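# Remove stained block from upright row and close gap

## Task

Pull the block with yellow-brown staining out of the row of upright, on-edge blocks and lay it down flat on an empty part of the bench, clear of the row; then push the remaining grey blocks together so their faces touch again, release everything and withdraw both grippers.

## Robot and tools

Robot: two arms, left_arm and right_arm. These are only names; left_arm sits on the +y side of the world, and neither name refers to a side of any image.

World frame: the origin lies on the table surface midway between the arms, +x runs out over the table, +z is up. Each result has a state line (left_arm: ... | right_arm: ...) giving each gripper's end_effector_position in metres and end_effector_quat_wxyz in this frame. Printed positions can be somewhat wrong, worse at long reach. Gripper frame: the fingers extend along the gripper's +z and open and close along its y. The reported point sits between the finger pads, roughly 1 cm back from the tips.

execute_actions(actions): actions is a list of actions run one after another; an empty list just returns state and images. Each action is a table of at most 15 rows, each row lasting one control step of 1/30 s; if fewer than 15 rows are given, the final row is repeated to fill 15 steps. A row is one flat list of 14 numbers, each in [-1, 1], covering both arms even when one stays still: left_arm dx, dy, dz, rx, ry, rz, opening, then right_arm dx, dy, dz, rx, ry, rz, opening. The six motion numbers are an offset, not a pose: they are expressed in that gripper's own axes and measured from the gripper's pose as measured when the action began (for a call's first action, the pose in the latest result for this scene). Every row refers back to that same start pose, not to the row before. Scale: 1.0 equals 0.6 m of travel or 180 degrees; rx, ry, rz form a single rotation vector. Opening is absolute, not an offset: +1 is fully open (0.094 m), -1 is shut.

Per-step clipping: each step's command is limited to 70 mm and 16 degrees away from the measured pose, then damped inverse kinematics drives the joints, favouring position over orientation. A distant goal can take several actions; after an action an arm only continues to its last clipped pose, so send the remainder next. Arms tend to finish a centimetre or more low, and repeated zero offsets let them creep downward; to hold an arm, send the correction back to its desired pose in the first call of a reply and zeros afterward, aiming higher if it still sags. Elbows cannot fully straighten.

move(target, speed, blocking): target is one 14-number row in the same layout, scale and gripper axes, an offset from the pose in the latest result that shows one. Each gripper follows a straight path; both paths finish together, lasting 0.5 to 10 s and cut off at 10 s. speed is top path speed in m/s, 0.002 to 0.5 (default 0.25), with turning capped at twice that in rad/s. The opening is sent when the move starts. Paths ignore obstacles and the other arm; grippers lag, drift, and can exceed speed, notably near full reach. Faster contact and aiming further past the contact both press harder. With blocking=false the result comes after 0.5 s while motion continues; you must call wait or stop before any further move or execute_actions. The result adds a move: line naming the ending (done, off_target, moving, held, fault) and limits (paced = pose was clipped; held = a check blocked some steps, after which the arm may move much faster), plus each gripper's distance from its target. If only one arm is named, the other finished fine.

wait(seconds): 0 to 10; lets time pass with last commands held; returns early if a running move ends. stop(): brakes a running move; it needs stopping room, and the fingers keep moving. zoom_image(camera, region): camera is cam_high, cam_left_wrist or cam_right_wrist; region is [x0, y0, x1, y1] in pixels of that camera's latest image, origin top-left, at most 504 by 504. finished_scene(scene): pass the number of the current scene; it ends it permanently and reports success, so only call it once the result is stable.

Gripping: grip_measured uses the command scale. To hold something, command roughly 0.03 below its reading (less for a lighter grip). Pad force tops out near 50 to 62 N; very thin parts get less. Readings may be off by about 1 mm.

Result lines: Hand target = where the controller is driving each gripper; pose unreachable = clearance check altered or blocked that arm's command; step readings list positions at some steps, with HELD marking held-back steps; FAULT lines report arm stops; MOTOR HOT warns from 75 °C, the arm is stopped at 90 °C and goes limp and falls at 100 °C, so avoid long heavy holds. Joint torques include free-air load and carry offsets and noise.

Cameras: cam_high 504x504 pinhole, two wrist fisheye cameras 616x616; calibration figures are supplied and may be slightly off.

Avoid: knocking or placing anything off the table, arms striking or pushing each other, dropping or slamming the block, and forceful shoves. Brief external tugs or nudges may occur.

Each tool is called after "Emit:" as a command line: name --argument value for each argument, lists and objects as JSON in quotes; but a table of rows of numbers goes row by row, as --pt "numbers of a row", without its own name.

## Session

Emit:
execute_actions --actions '[]'

Scene clock: 0.00 s.
left_arm: end_effector_position=(+0.3049, +0.2360, +0.0924) grip_measured=+1.000 end_effector_quat_wxyz=(+0.240, -0.083, +0.958, -0.130) | right_arm: end_effector_position=(+0.3244, +0.0850, +0.1450) grip_measured=+1.000 end_effector_quat_wxyz=(+0.583, -0.186, +0.785, +0.092)
Joint positions: left_arm=[ 0.391  1.271  0.775 -0.611  0.314 -0.03   0.094] | right_arm=[1.091 2.01  1.235 0.332 0.786 0.246 0.094]
Joint velocities: left_arm=[-0.012  0.012 -0.017  0.007  0.037 -0.037  0.   ] | right_arm=[-0.002  0.007 -0.002  0.051 -0.007 -0.081  0.   ]
Joint torques (N m, as the arm reports them, + toward a larger angle): no reading
Hand target (left_arm): +0.304, +0.235, +0.094; +0.239, -0.082, +0.959, -0.131
Hand target (right_arm): +0.325, +0.085, +0.153; +0.588, -0.180, +0.783, +0.095
camera_calibration (this result's frames):
cam_left_wrist: T_world_to_cam=[[0.280461, -0.860033, 0.426245, 0.0760793], [-0.95814, -0.277451, 0.0706264, 0.382209], [0.0575212, -0.428211, -0.901846, 0.25079], [0, 0, 0, 1]] pos_world=[0.330447, 0.278866, 0.166752]
cam_right_wrist: T_world_to_cam=[[0.398667, -0.878171, 0.264349, -0.0967492], [-0.551756, -0.459915, -0.695733, 0.34572], [0.73255, 0.13151, -0.667889, -0.0370594], [0, 0, 0, 1]] pos_world=[0.256471, 0.0789129, 0.241353]

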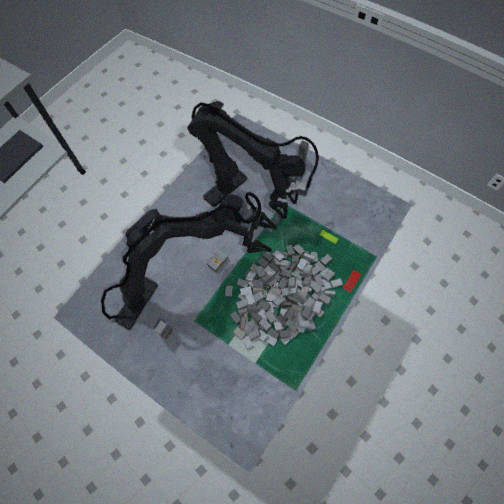

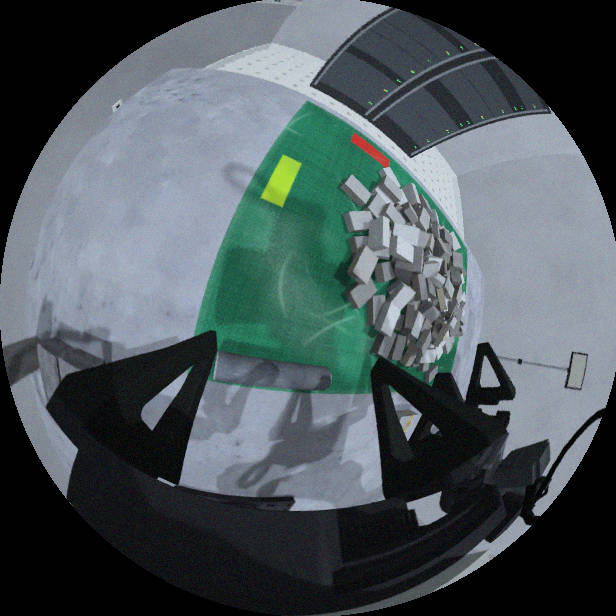

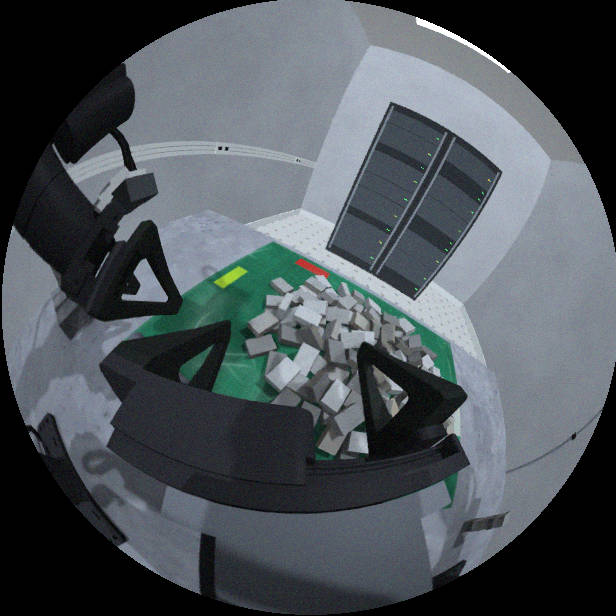

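Emit:
zoom_image --camera "cam_high" --region '[180,230,260,300]'

Region (180, 230, 260, 300) of cam_high's 504x504 image, scaled by 6.300, with more detail than that image has; it fills the top 441 rows of this view, and the rest is white.

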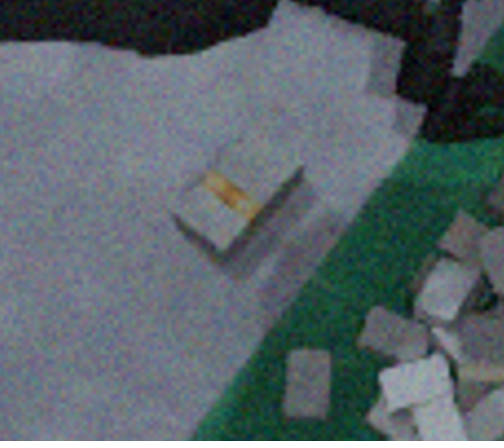

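Emit:
move --target '[0,0,0,0,0,0,1,-0.01,-0.63,-0.48,0,0,0,1]'

Scene clock: 14.40 s.
left_arm: end_effector_position=(+0.3049, +0.2360, +0.0924) grip_measured=+1.000 end_effector_quat_wxyz=(+0.240, -0.083, +0.958, -0.130) | right_arm: end_effector_position=(+0.2212, -0.3633, +0.2589) grip_measured=+1.000 end_effector_quat_wxyz=(+0.577, -0.183, +0.792, +0.079)
Joint positions: left_arm=[ 0.391  1.271  0.775 -0.611  0.314 -0.03   0.094] | right_arm=[-1.153  0.611  0.812 -1.268 -1.194 -1.127  0.094]
Joint velocities: left_arm=[ 0.017 -0.002 -0.017 -0.022 -0.037  0.022  0.   ] | right_arm=[-0.017  0.012 -0.012 -0.081 -0.051 -0.11   0.   ]
Joint torques (N m, as the arm reports them, + toward a larger angle): left_arm=[ 0.02 -4.17  6.67  1.36  0.16  0.01] | right_arm=[-1.05  2.81 11.07  0.84 -0.61 -0.09]
Hand target (left_arm): +0.305, +0.236, +0.092; +0.240, -0.083, +0.958, -0.130
Hand target (right_arm): +0.221, -0.360, +0.271; +0.587, -0.188, +0.783, +0.081
Off the commanded pose (left_arm): 0.000 m, 0 deg.
Off the commanded pose (right_arm): 0.007 m, 2 deg.
move: done; limits=paced
camera_calibration (this result's frames):
cam_left_wrist: T_world_to_cam=[[0.280461, -0.860033, 0.426245, 0.0760793], [-0.95814, -0.277451, 0.0706264, 0.382209], [0.0575212, -0.428211, -0.901846, 0.25079], [0, 0, 0, 1]] pos_world=[0.330447, 0.278866, 0.166752]
cam_right_wrist: T_world_to_cam=[[0.38432, -0.880813, 0.276524, -0.480311], [-0.570681, -0.462108, -0.678807, 0.16084], [0.725687, 0.103073, -0.680261, 0.167987], [0, 0, 0, 1]] pos_world=[0.154476, -0.366054, 0.356272]

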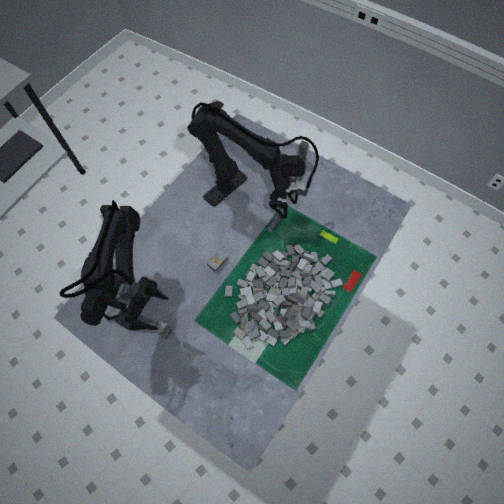

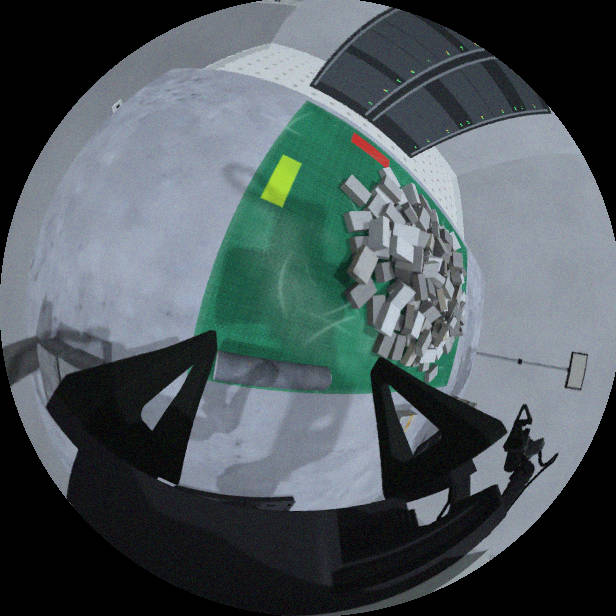

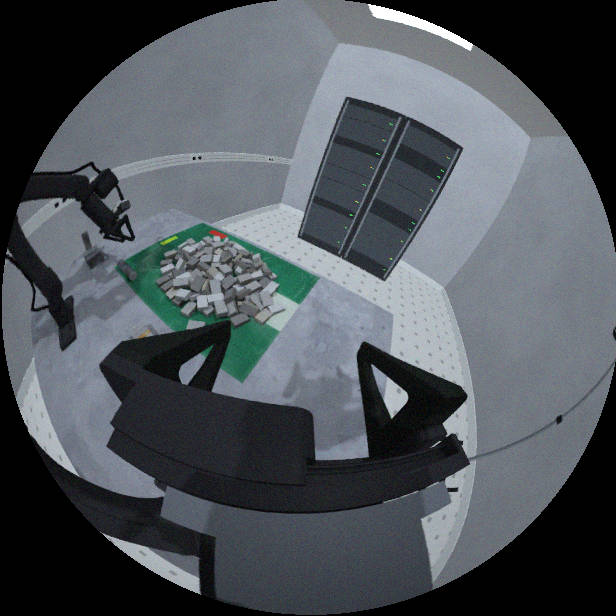

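Emit:
move --target '[0.282,-0.535,-0.08,0.057,0.192,0.539,1,0,0,0,0,0,0,1]'

Scene clock: 29.90 s.
left_arm: end_effector_position=(+0.1697, -0.0897, +0.1494) grip_measured=+1.000 end_effector_quat_wxyz=(+0.000, +0.706, +0.708, +0.018) | right_arm: end_effector_position=(+0.2206, -0.3626, +0.2582) grip_measured=+1.000 end_effector_quat_wxyz=(+0.576, -0.186, +0.792, +0.079)
Joint positions: left_arm=[-0.94   1.907  1.786 -1.46  -0.034  0.454  0.094] | right_arm=[-1.154  0.611  0.813 -1.278 -1.194 -1.14   0.094]
Joint velocities: left_arm=[ 0.002 -0.012 -0.002 -0.022 -0.051 -0.007  0.   ] | right_arm=[-0.007 -0.012  0.002 -0.037  0.007  0.066  0.   ]
Joint torques (N m, as the arm reports them, + toward a larger angle): left_arm=[-0.36 -8.92  7.95  0.22 -0.06  0.08] | right_arm=[-0.1   1.85  7.84  1.21 -0.39  0.14]
Hand target (left_arm): +0.170, -0.092, +0.152; -0.000, +0.710, +0.704, +0.021
Hand target (right_arm): +0.221, -0.363, +0.259; +0.577, -0.183, +0.792, +0.079
Off the commanded pose (left_arm): 0.009 m, 2 deg.
Off the commanded pose (right_arm): 0.001 m, 0 deg.
move: done
camera_calibration (this result's frames):
cam_left_wrist: T_world_to_cam=[[-0.969578, -0.244218, 0.0166227, 0.138177], [-0.20663, 0.852971, 0.479316, 0.0711102], [-0.131236, 0.461299, -0.877485, 0.27865], [0, 0, 0, 1]] pos_world=[0.185236, -0.155451, 0.20813]
cam_right_wrist: T_world_to_cam=[[0.387601, -0.878502, 0.279283, -0.479889], [-0.570049, -0.466517, -0.676318, 0.157976], [0.724437, 0.102936, -0.681612, 0.168427], [0, 0, 0, 1]] pos_world=[0.154045, -0.365222, 0.355669]

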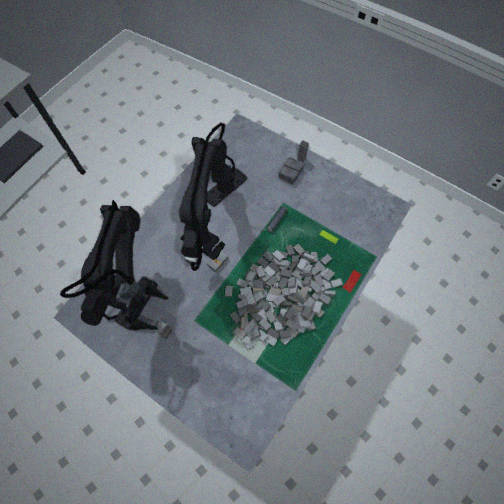

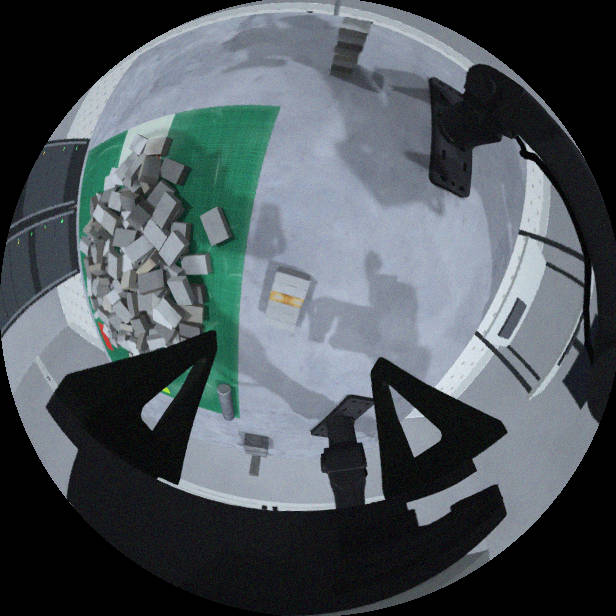

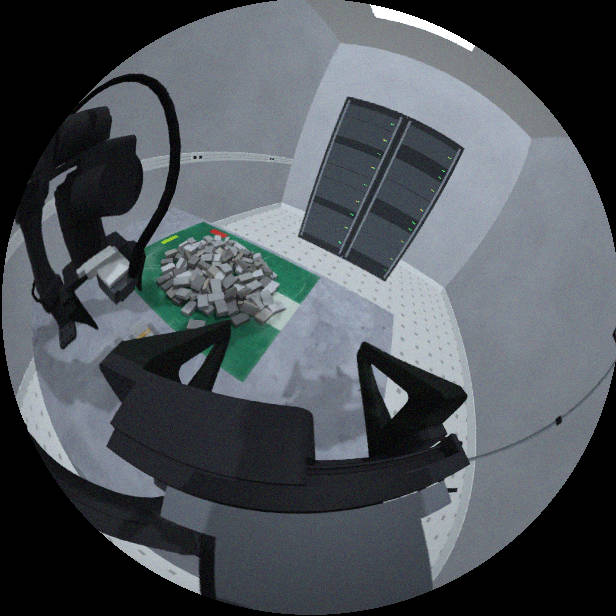

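Emit:
move --target '[0.013,0.019,0.14,0,0,0.07,1,0,0,0,0,0,0,1]' --speed 0.15

Emit:
zoom_image --camera "cam_left_wrist" --region '[200,240,400,400]'

Scene clock: 38.47 s.
left_arm: end_effector_position=(+0.1815, -0.0858, +0.0741) grip_measured=+1.000 end_effector_quat_wxyz=(+0.007, +0.780, +0.625, +0.016) | right_arm: end_effector_position=(+0.2206, -0.3628, +0.2580) grip_measured=+1.000 end_effector_quat_wxyz=(+0.575, -0.185, +0.793, +0.078)
Joint positions: left_arm=[-0.906  1.907  1.486 -1.142 -0.034  0.711  0.094] | right_arm=[-1.154  0.611  0.813 -1.278 -1.192 -1.14   0.094]
Joint velocities: left_arm=[-0.002 -0.002  0.012 -0.037  0.022  0.007  0.   ] | right_arm=[-0.002  0.012 -0.027 -0.037 -0.007 -0.066  0.   ]
Joint torques (N m, as the arm reports them, + toward a larger angle): left_arm=[ 0.7  -9.27  4.59  0.57  0.04  0.11] | right_arm=[-0.09  1.85  7.86  1.11 -0.39  0.03]
Hand target (left_arm): +0.182, -0.081, +0.066; -0.002, +0.780, +0.626, +0.017
Hand target (right_arm): +0.221, -0.363, +0.258; +0.576, -0.186, +0.792, +0.079
Off the commanded pose (left_arm): 0.010 m, 1 deg.
Off the commanded pose (right_arm): 0.000 m, 0 deg.
move: done
camera_calibration (this result's frames):
cam_left_wrist: T_world_to_cam=[[-0.999601, -0.0247385, 0.0136342, 0.176317], [-0.0153838, 0.881602, 0.471742, 0.0745848], [-0.0236902, 0.471344, -0.881631, 0.193931], [0, 0, 0, 1]] pos_world=[0.181988, -0.152801, 0.133387]
cam_right_wrist: T_world_to_cam=[[0.387206, -0.878607, 0.279502, -0.479977], [-0.571438, -0.466595, -0.675091, 0.157643], [0.723554, 0.101681, -0.682738, 0.168308], [0, 0, 0, 1]] pos_world=[0.154153, -0.365269, 0.355488]

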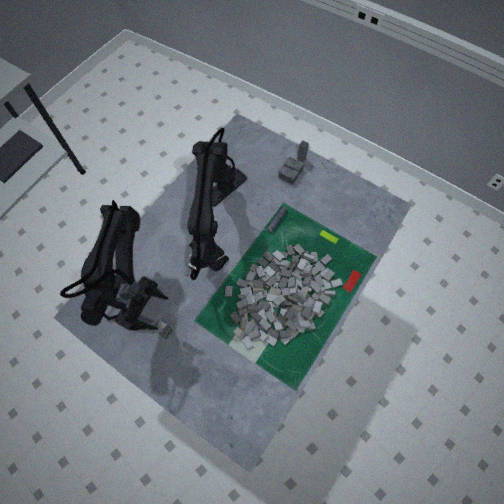

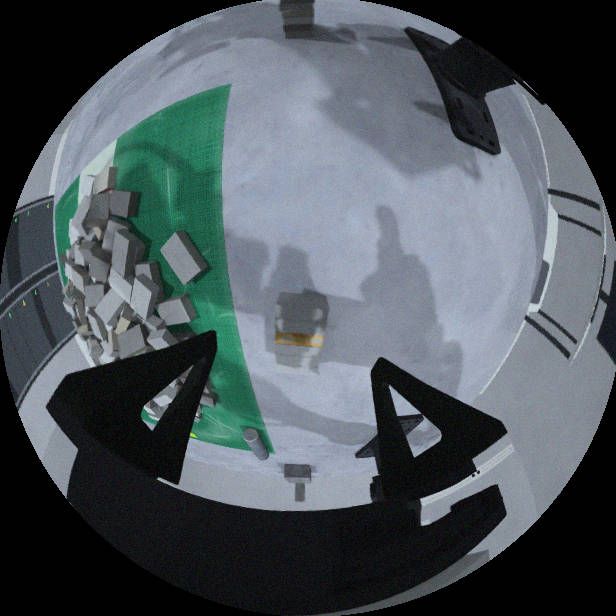

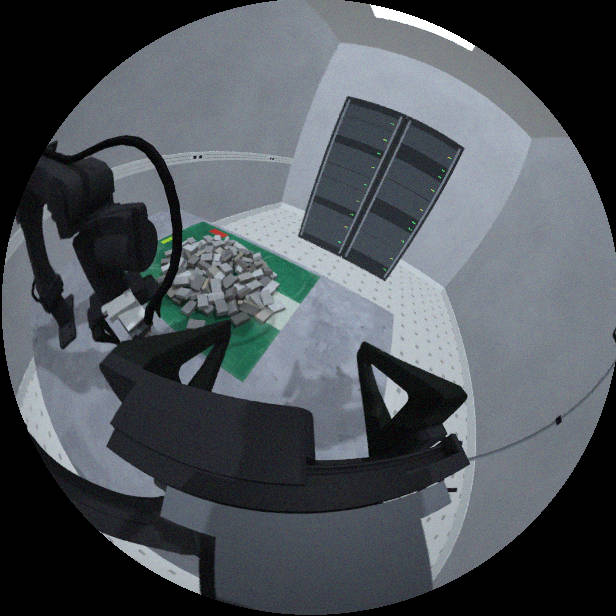

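Region (200, 240, 400, 400) of cam_left_wrist's 616x616 image, scaled by 2.520, with more detail than that image has; it fills the top 403 rows of this view, and the rest is white.

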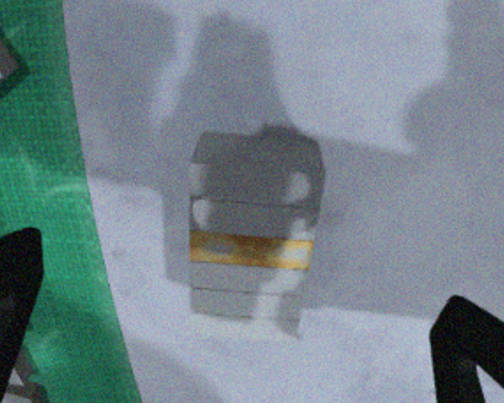

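Emit:
move --target '[0.055,0,0.1,0,0,0,1,0,0,0,0,0,0,1]' --speed 0.08

Scene clock: 44.77 s.
left_arm: end_effector_position=(+0.1892, -0.0577, +0.0143) grip_measured=+1.000 end_effector_quat_wxyz=(+0.003, +0.781, +0.625, +0.017) | right_arm: end_effector_position=(+0.2205, -0.3630, +0.2577) grip_measured=+1.000 end_effector_quat_wxyz=(+0.575, -0.185, +0.793, +0.078)
Joint positions: left_arm=[-0.846  1.907  1.237 -0.898 -0.034  0.772  0.094] | right_arm=[-1.154  0.611  0.813 -1.278 -1.19  -1.14   0.094]
Joint velocities: left_arm=[-0.002  0.002 -0.012  0.007  0.037 -0.051  0.   ] | right_arm=[-0.007 -0.027  0.002  0.022 -0.022 -0.007  0.   ]
Joint torques (N m, as the arm reports them, + toward a larger angle): left_arm=[  0.61 -10.65   4.29   0.57   0.03   0.08] | right_arm=[-0.09  1.85  7.87  1.11 -0.39  0.02]
Hand target (left_arm): +0.190, -0.054, +0.014; +0.006, +0.780, +0.625, +0.015
Hand target (right_arm): +0.221, -0.363, +0.258; +0.575, -0.185, +0.793, +0.078
Off the commanded pose (left_arm): 0.005 m, 0 deg.
Off the commanded pose (right_arm): 0.000 m, 0 deg.
move: done
camera_calibration (this result's frames):
cam_left_wrist: T_world_to_cam=[[-0.999596, -0.0229628, 0.0167324, 0.185584], [-0.0121951, 0.878658, 0.477296, 0.0773192], [-0.0256621, 0.476899, -0.878583, 0.128845], [0, 0, 0, 1]] pos_world=[0.189758, -0.125121, 0.0731914]
cam_right_wrist: T_world_to_cam=[[0.38689, -0.87869, 0.279678, -0.480048], [-0.572547, -0.466656, -0.674108, 0.157377], [0.722845, 0.100677, -0.683636, 0.168212], [0, 0, 0, 1]] pos_world=[0.15424, -0.365307, 0.355344]

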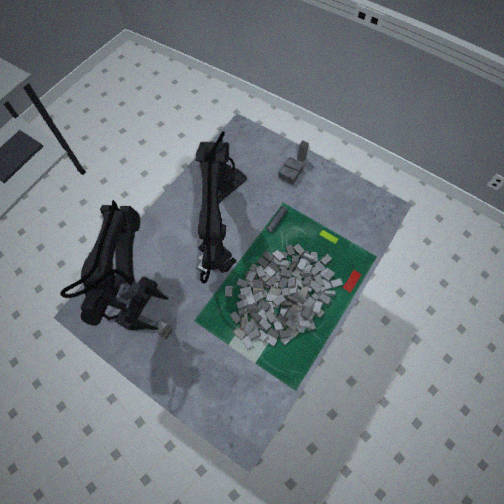

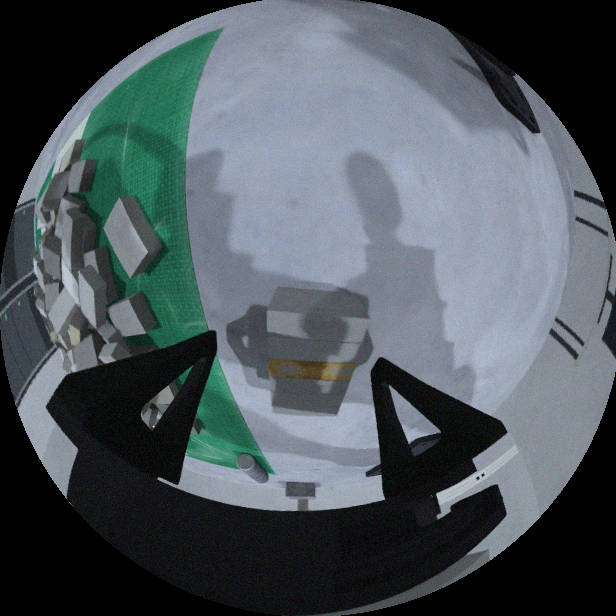

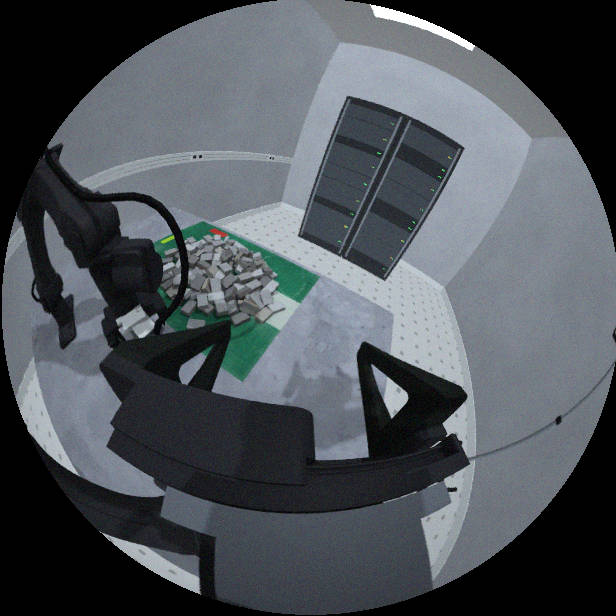

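Emit:
move --target '[0,-0.011,-0.02,0,0,0,1,0,0,0,0,0,0,1]' --speed 0.05

Emit:
move --target '[0,0,-0.008,0,0,0,-0.25,0,0,0,0,0,0,1]' --speed 0.05

Scene clock: 50.30 s.
left_arm: end_effector_position=(+0.1862, -0.0566, +0.0202) grip_measured=+1.000 end_effector_quat_wxyz=(+0.004, +0.780, +0.626, +0.017) | right_arm: end_effector_position=(+0.2205, -0.3631, +0.2575) grip_measured=+1.000 end_effector_quat_wxyz=(+0.574, -0.185, +0.794, +0.077)
Joint positions: left_arm=[-0.852  1.889  1.237 -0.916 -0.034  0.763  0.094] | right_arm=[-1.154  0.611  0.813 -1.278 -1.189 -1.14   0.094]
Joint velocities: left_arm=[-0.002  0.002 -0.002 -0.022 -0.051 -0.037  0.   ] | right_arm=[ 0.002 -0.007 -0.002 -0.037 -0.022  0.037  0.   ]
Joint torques (N m, as the arm reports them, + toward a larger angle): left_arm=[ -0.74 -10.69   6.     0.21   0.    -0.03] | right_arm=[-0.09  1.85  7.87  1.11 -0.39  0.03]
Hand target (left_arm): +0.183, -0.056, +0.026; +0.004, +0.781, +0.625, +0.017
Hand target (right_arm): +0.221, -0.363, +0.258; +0.575, -0.185, +0.793, +0.078
Off the commanded pose (left_arm): 0.007 m, 0 deg.
Off the commanded pose (right_arm): 0.000 m, 0 deg.
move: done
camera_calibration (this result's frames):
cam_left_wrist: T_world_to_cam=[[-0.99954, -0.0256117, 0.0162229, 0.182303], [-0.0147912, 0.87906, 0.476481, 0.0740437], [-0.0264644, 0.476022, -0.879035, 0.133535], [0, 0, 0, 1]] pos_world=[0.186849, -0.123985, 0.0791439]
cam_right_wrist: T_world_to_cam=[[0.386575, -0.878773, 0.279854, -0.480118], [-0.573656, -0.466716, -0.673124, 0.15711], [0.722135, 0.0996729, -0.684534, 0.168116], [0, 0, 0, 1]] pos_world=[0.154327, -0.365346, 0.355199]

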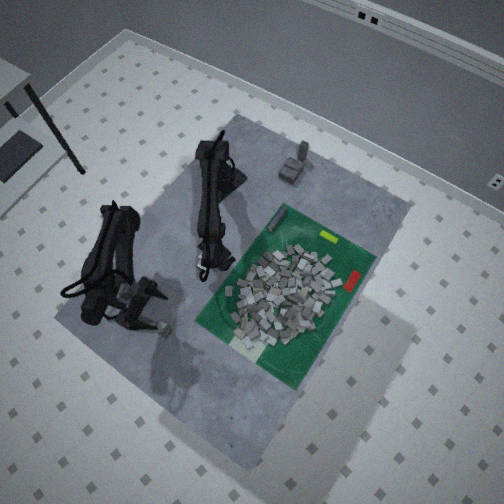

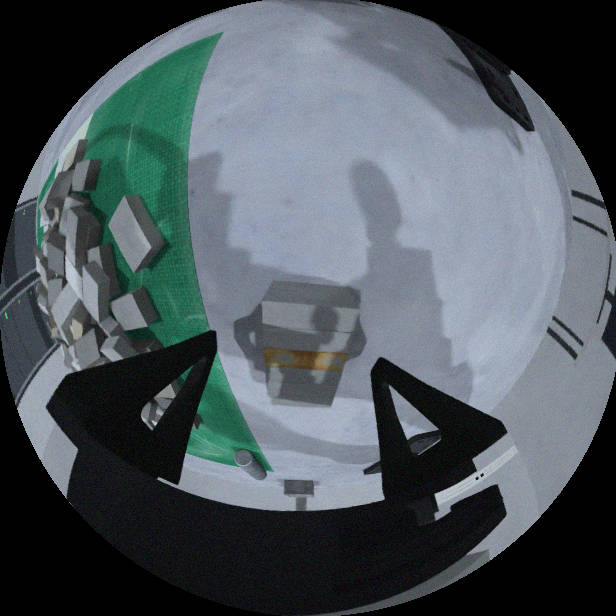

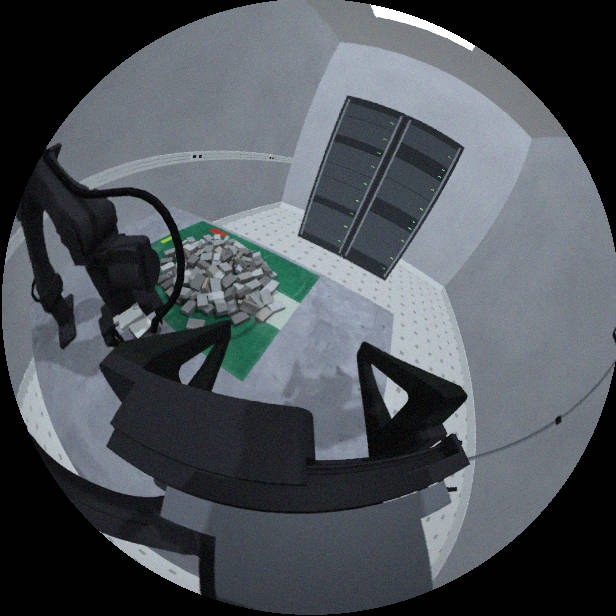

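Scene clock: 51.00 s.
left_arm: end_effector_position=(+0.1857, -0.0565, +0.0202) grip_measured=-0.155 end_effector_quat_wxyz=(+0.003, +0.780, +0.626, +0.016) | right_arm: end_effector_position=(+0.2205, -0.3633, +0.2572) grip_measured=+1.000 end_effector_quat_wxyz=(+0.574, -0.185, +0.794, +0.077)
Joint positions: left_arm=[-0.852  1.889  1.237 -0.918 -0.032  0.763  0.04 ] | right_arm=[-1.154  0.611  0.813 -1.278 -1.187 -1.14   0.094]
Joint velocities: left_arm=[-0.012  0.007  0.017  0.022  0.037 -0.007  0.001] | right_arm=[-0.007 -0.002 -0.017 -0.037  0.007 -0.022  0.   ]
Joint torques (N m, as the arm reports them, + toward a larger angle): left_arm=[ -0.01 -10.02   6.43   0.25   0.03   0.02] | right_arm=[-0.08  1.84  7.86  1.12 -0.39  0.03]
Hand target (left_arm): +0.186, -0.057, +0.025; +0.004, +0.780, +0.626, +0.017
Hand target (right_arm): +0.221, -0.363, +0.257; +0.574, -0.185, +0.794, +0.077
Off the commanded pose (left_arm): 0.005 m, 0 deg.
Off the commanded pose (right_arm): 0.000 m, 0 deg.
move: done
camera_calibration (this result's frames):
cam_left_wrist: T_world_to_cam=[[-0.999498, -0.0256128, 0.0186355, 0.181764], [-0.0136328, 0.878909, 0.476794, 0.0736818], [-0.028591, 0.476301, -0.878817, 0.133847], [0, 0, 0, 1]] pos_world=[0.186504, -0.123856, 0.0791089]
cam_right_wrist: T_world_to_cam=[[0.386181, -0.878876, 0.280074, -0.480207], [-0.57504, -0.466788, -0.671891, 0.156778], [0.721245, 0.0984175, -0.685653, 0.167995], [0, 0, 0, 1]] pos_world=[0.154435, -0.365394, 0.355018]

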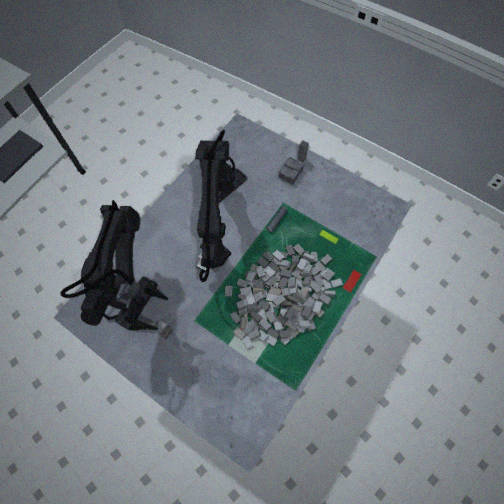

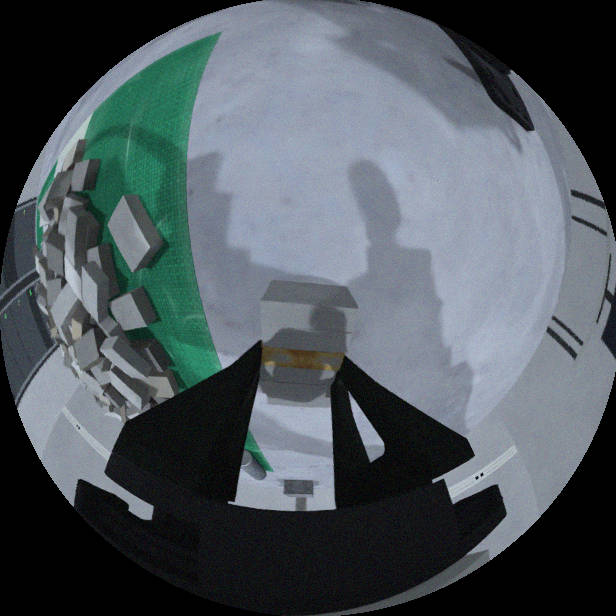

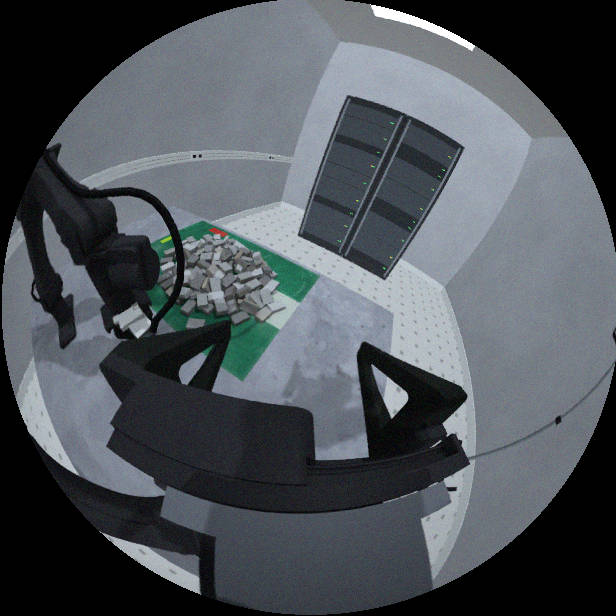

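Emit:
move --target '[0.045,0,-0.012,0,0,0,-0.25,0,0,0,0,0,0,1]' --speed 0.04

Scene clock: 54.27 s.
left_arm: end_effector_position=(+0.1912, -0.0372, +0.0236) grip_measured=-0.155 end_effector_quat_wxyz=(+0.003, +0.780, +0.625, +0.015) | right_arm: end_effector_position=(+0.2205, -0.3635, +0.2570) grip_measured=+1.000 end_effector_quat_wxyz=(+0.573, -0.185, +0.795, +0.077)
Joint positions: left_arm=[-0.805  1.836  1.183 -0.913 -0.029  0.812  0.04 ] | right_arm=[-1.154  0.611  0.813 -1.278 -1.185 -1.14   0.094]
Joint velocities: left_arm=[-0.007  0.002 -0.012 -0.007  0.007 -0.022 -0.001] | right_arm=[-0.012 -0.002 -0.012 -0.037 -0.007 -0.11   0.   ]
Joint torques (N m, as the arm reports them, + toward a larger angle): left_arm=[  0.81 -10.86   4.47   0.33  -0.01   0.03] | right_arm=[-0.09  1.83  7.87  1.12 -0.39  0.03]
Hand target (left_arm): +0.190, -0.030, +0.027; +0.002, +0.780, +0.626, +0.015
Hand target (right_arm): +0.220, -0.363, +0.257; +0.574, -0.185, +0.794, +0.077
Off the commanded pose (left_arm): 0.008 m, 0 deg.
Off the commanded pose (right_arm): 0.000 m, 0 deg.
move: done
camera_calibration (this result's frames):
cam_left_wrist: T_world_to_cam=[[-0.999498, -0.0240705, 0.0206051, 0.187713], [-0.0113877, 0.879742, 0.475314, 0.0548282], [-0.0295682, 0.474841, -0.879575, 0.12799], [0, 0, 0, 1]] pos_world=[0.192027, -0.104491, 0.0826483]
cam_right_wrist: T_world_to_cam=[[0.385865, -0.878958, 0.280251, -0.480278], [-0.576146, -0.466844, -0.670904, 0.156512], [0.72053, 0.097413, -0.686547, 0.167898], [0, 0, 0, 1]] pos_world=[0.154521, -0.365433, 0.354873]

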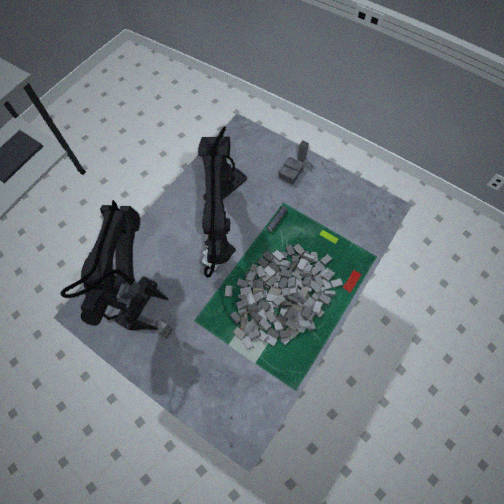

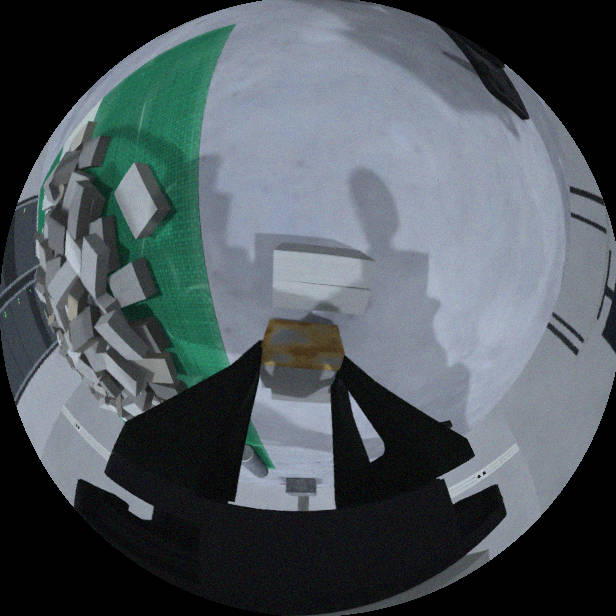

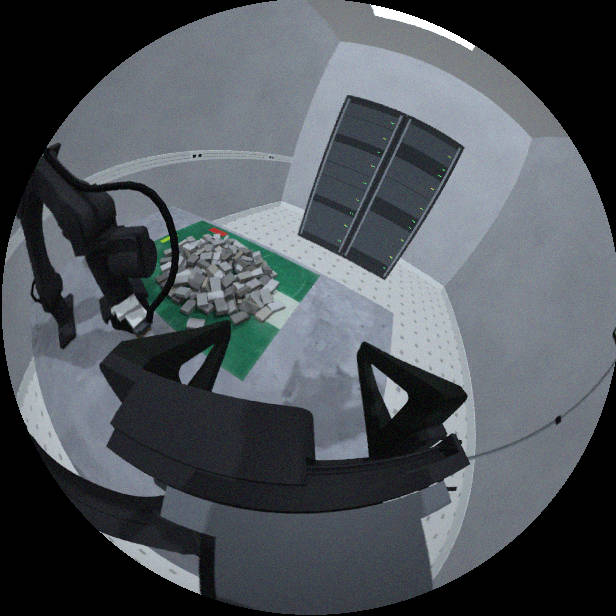

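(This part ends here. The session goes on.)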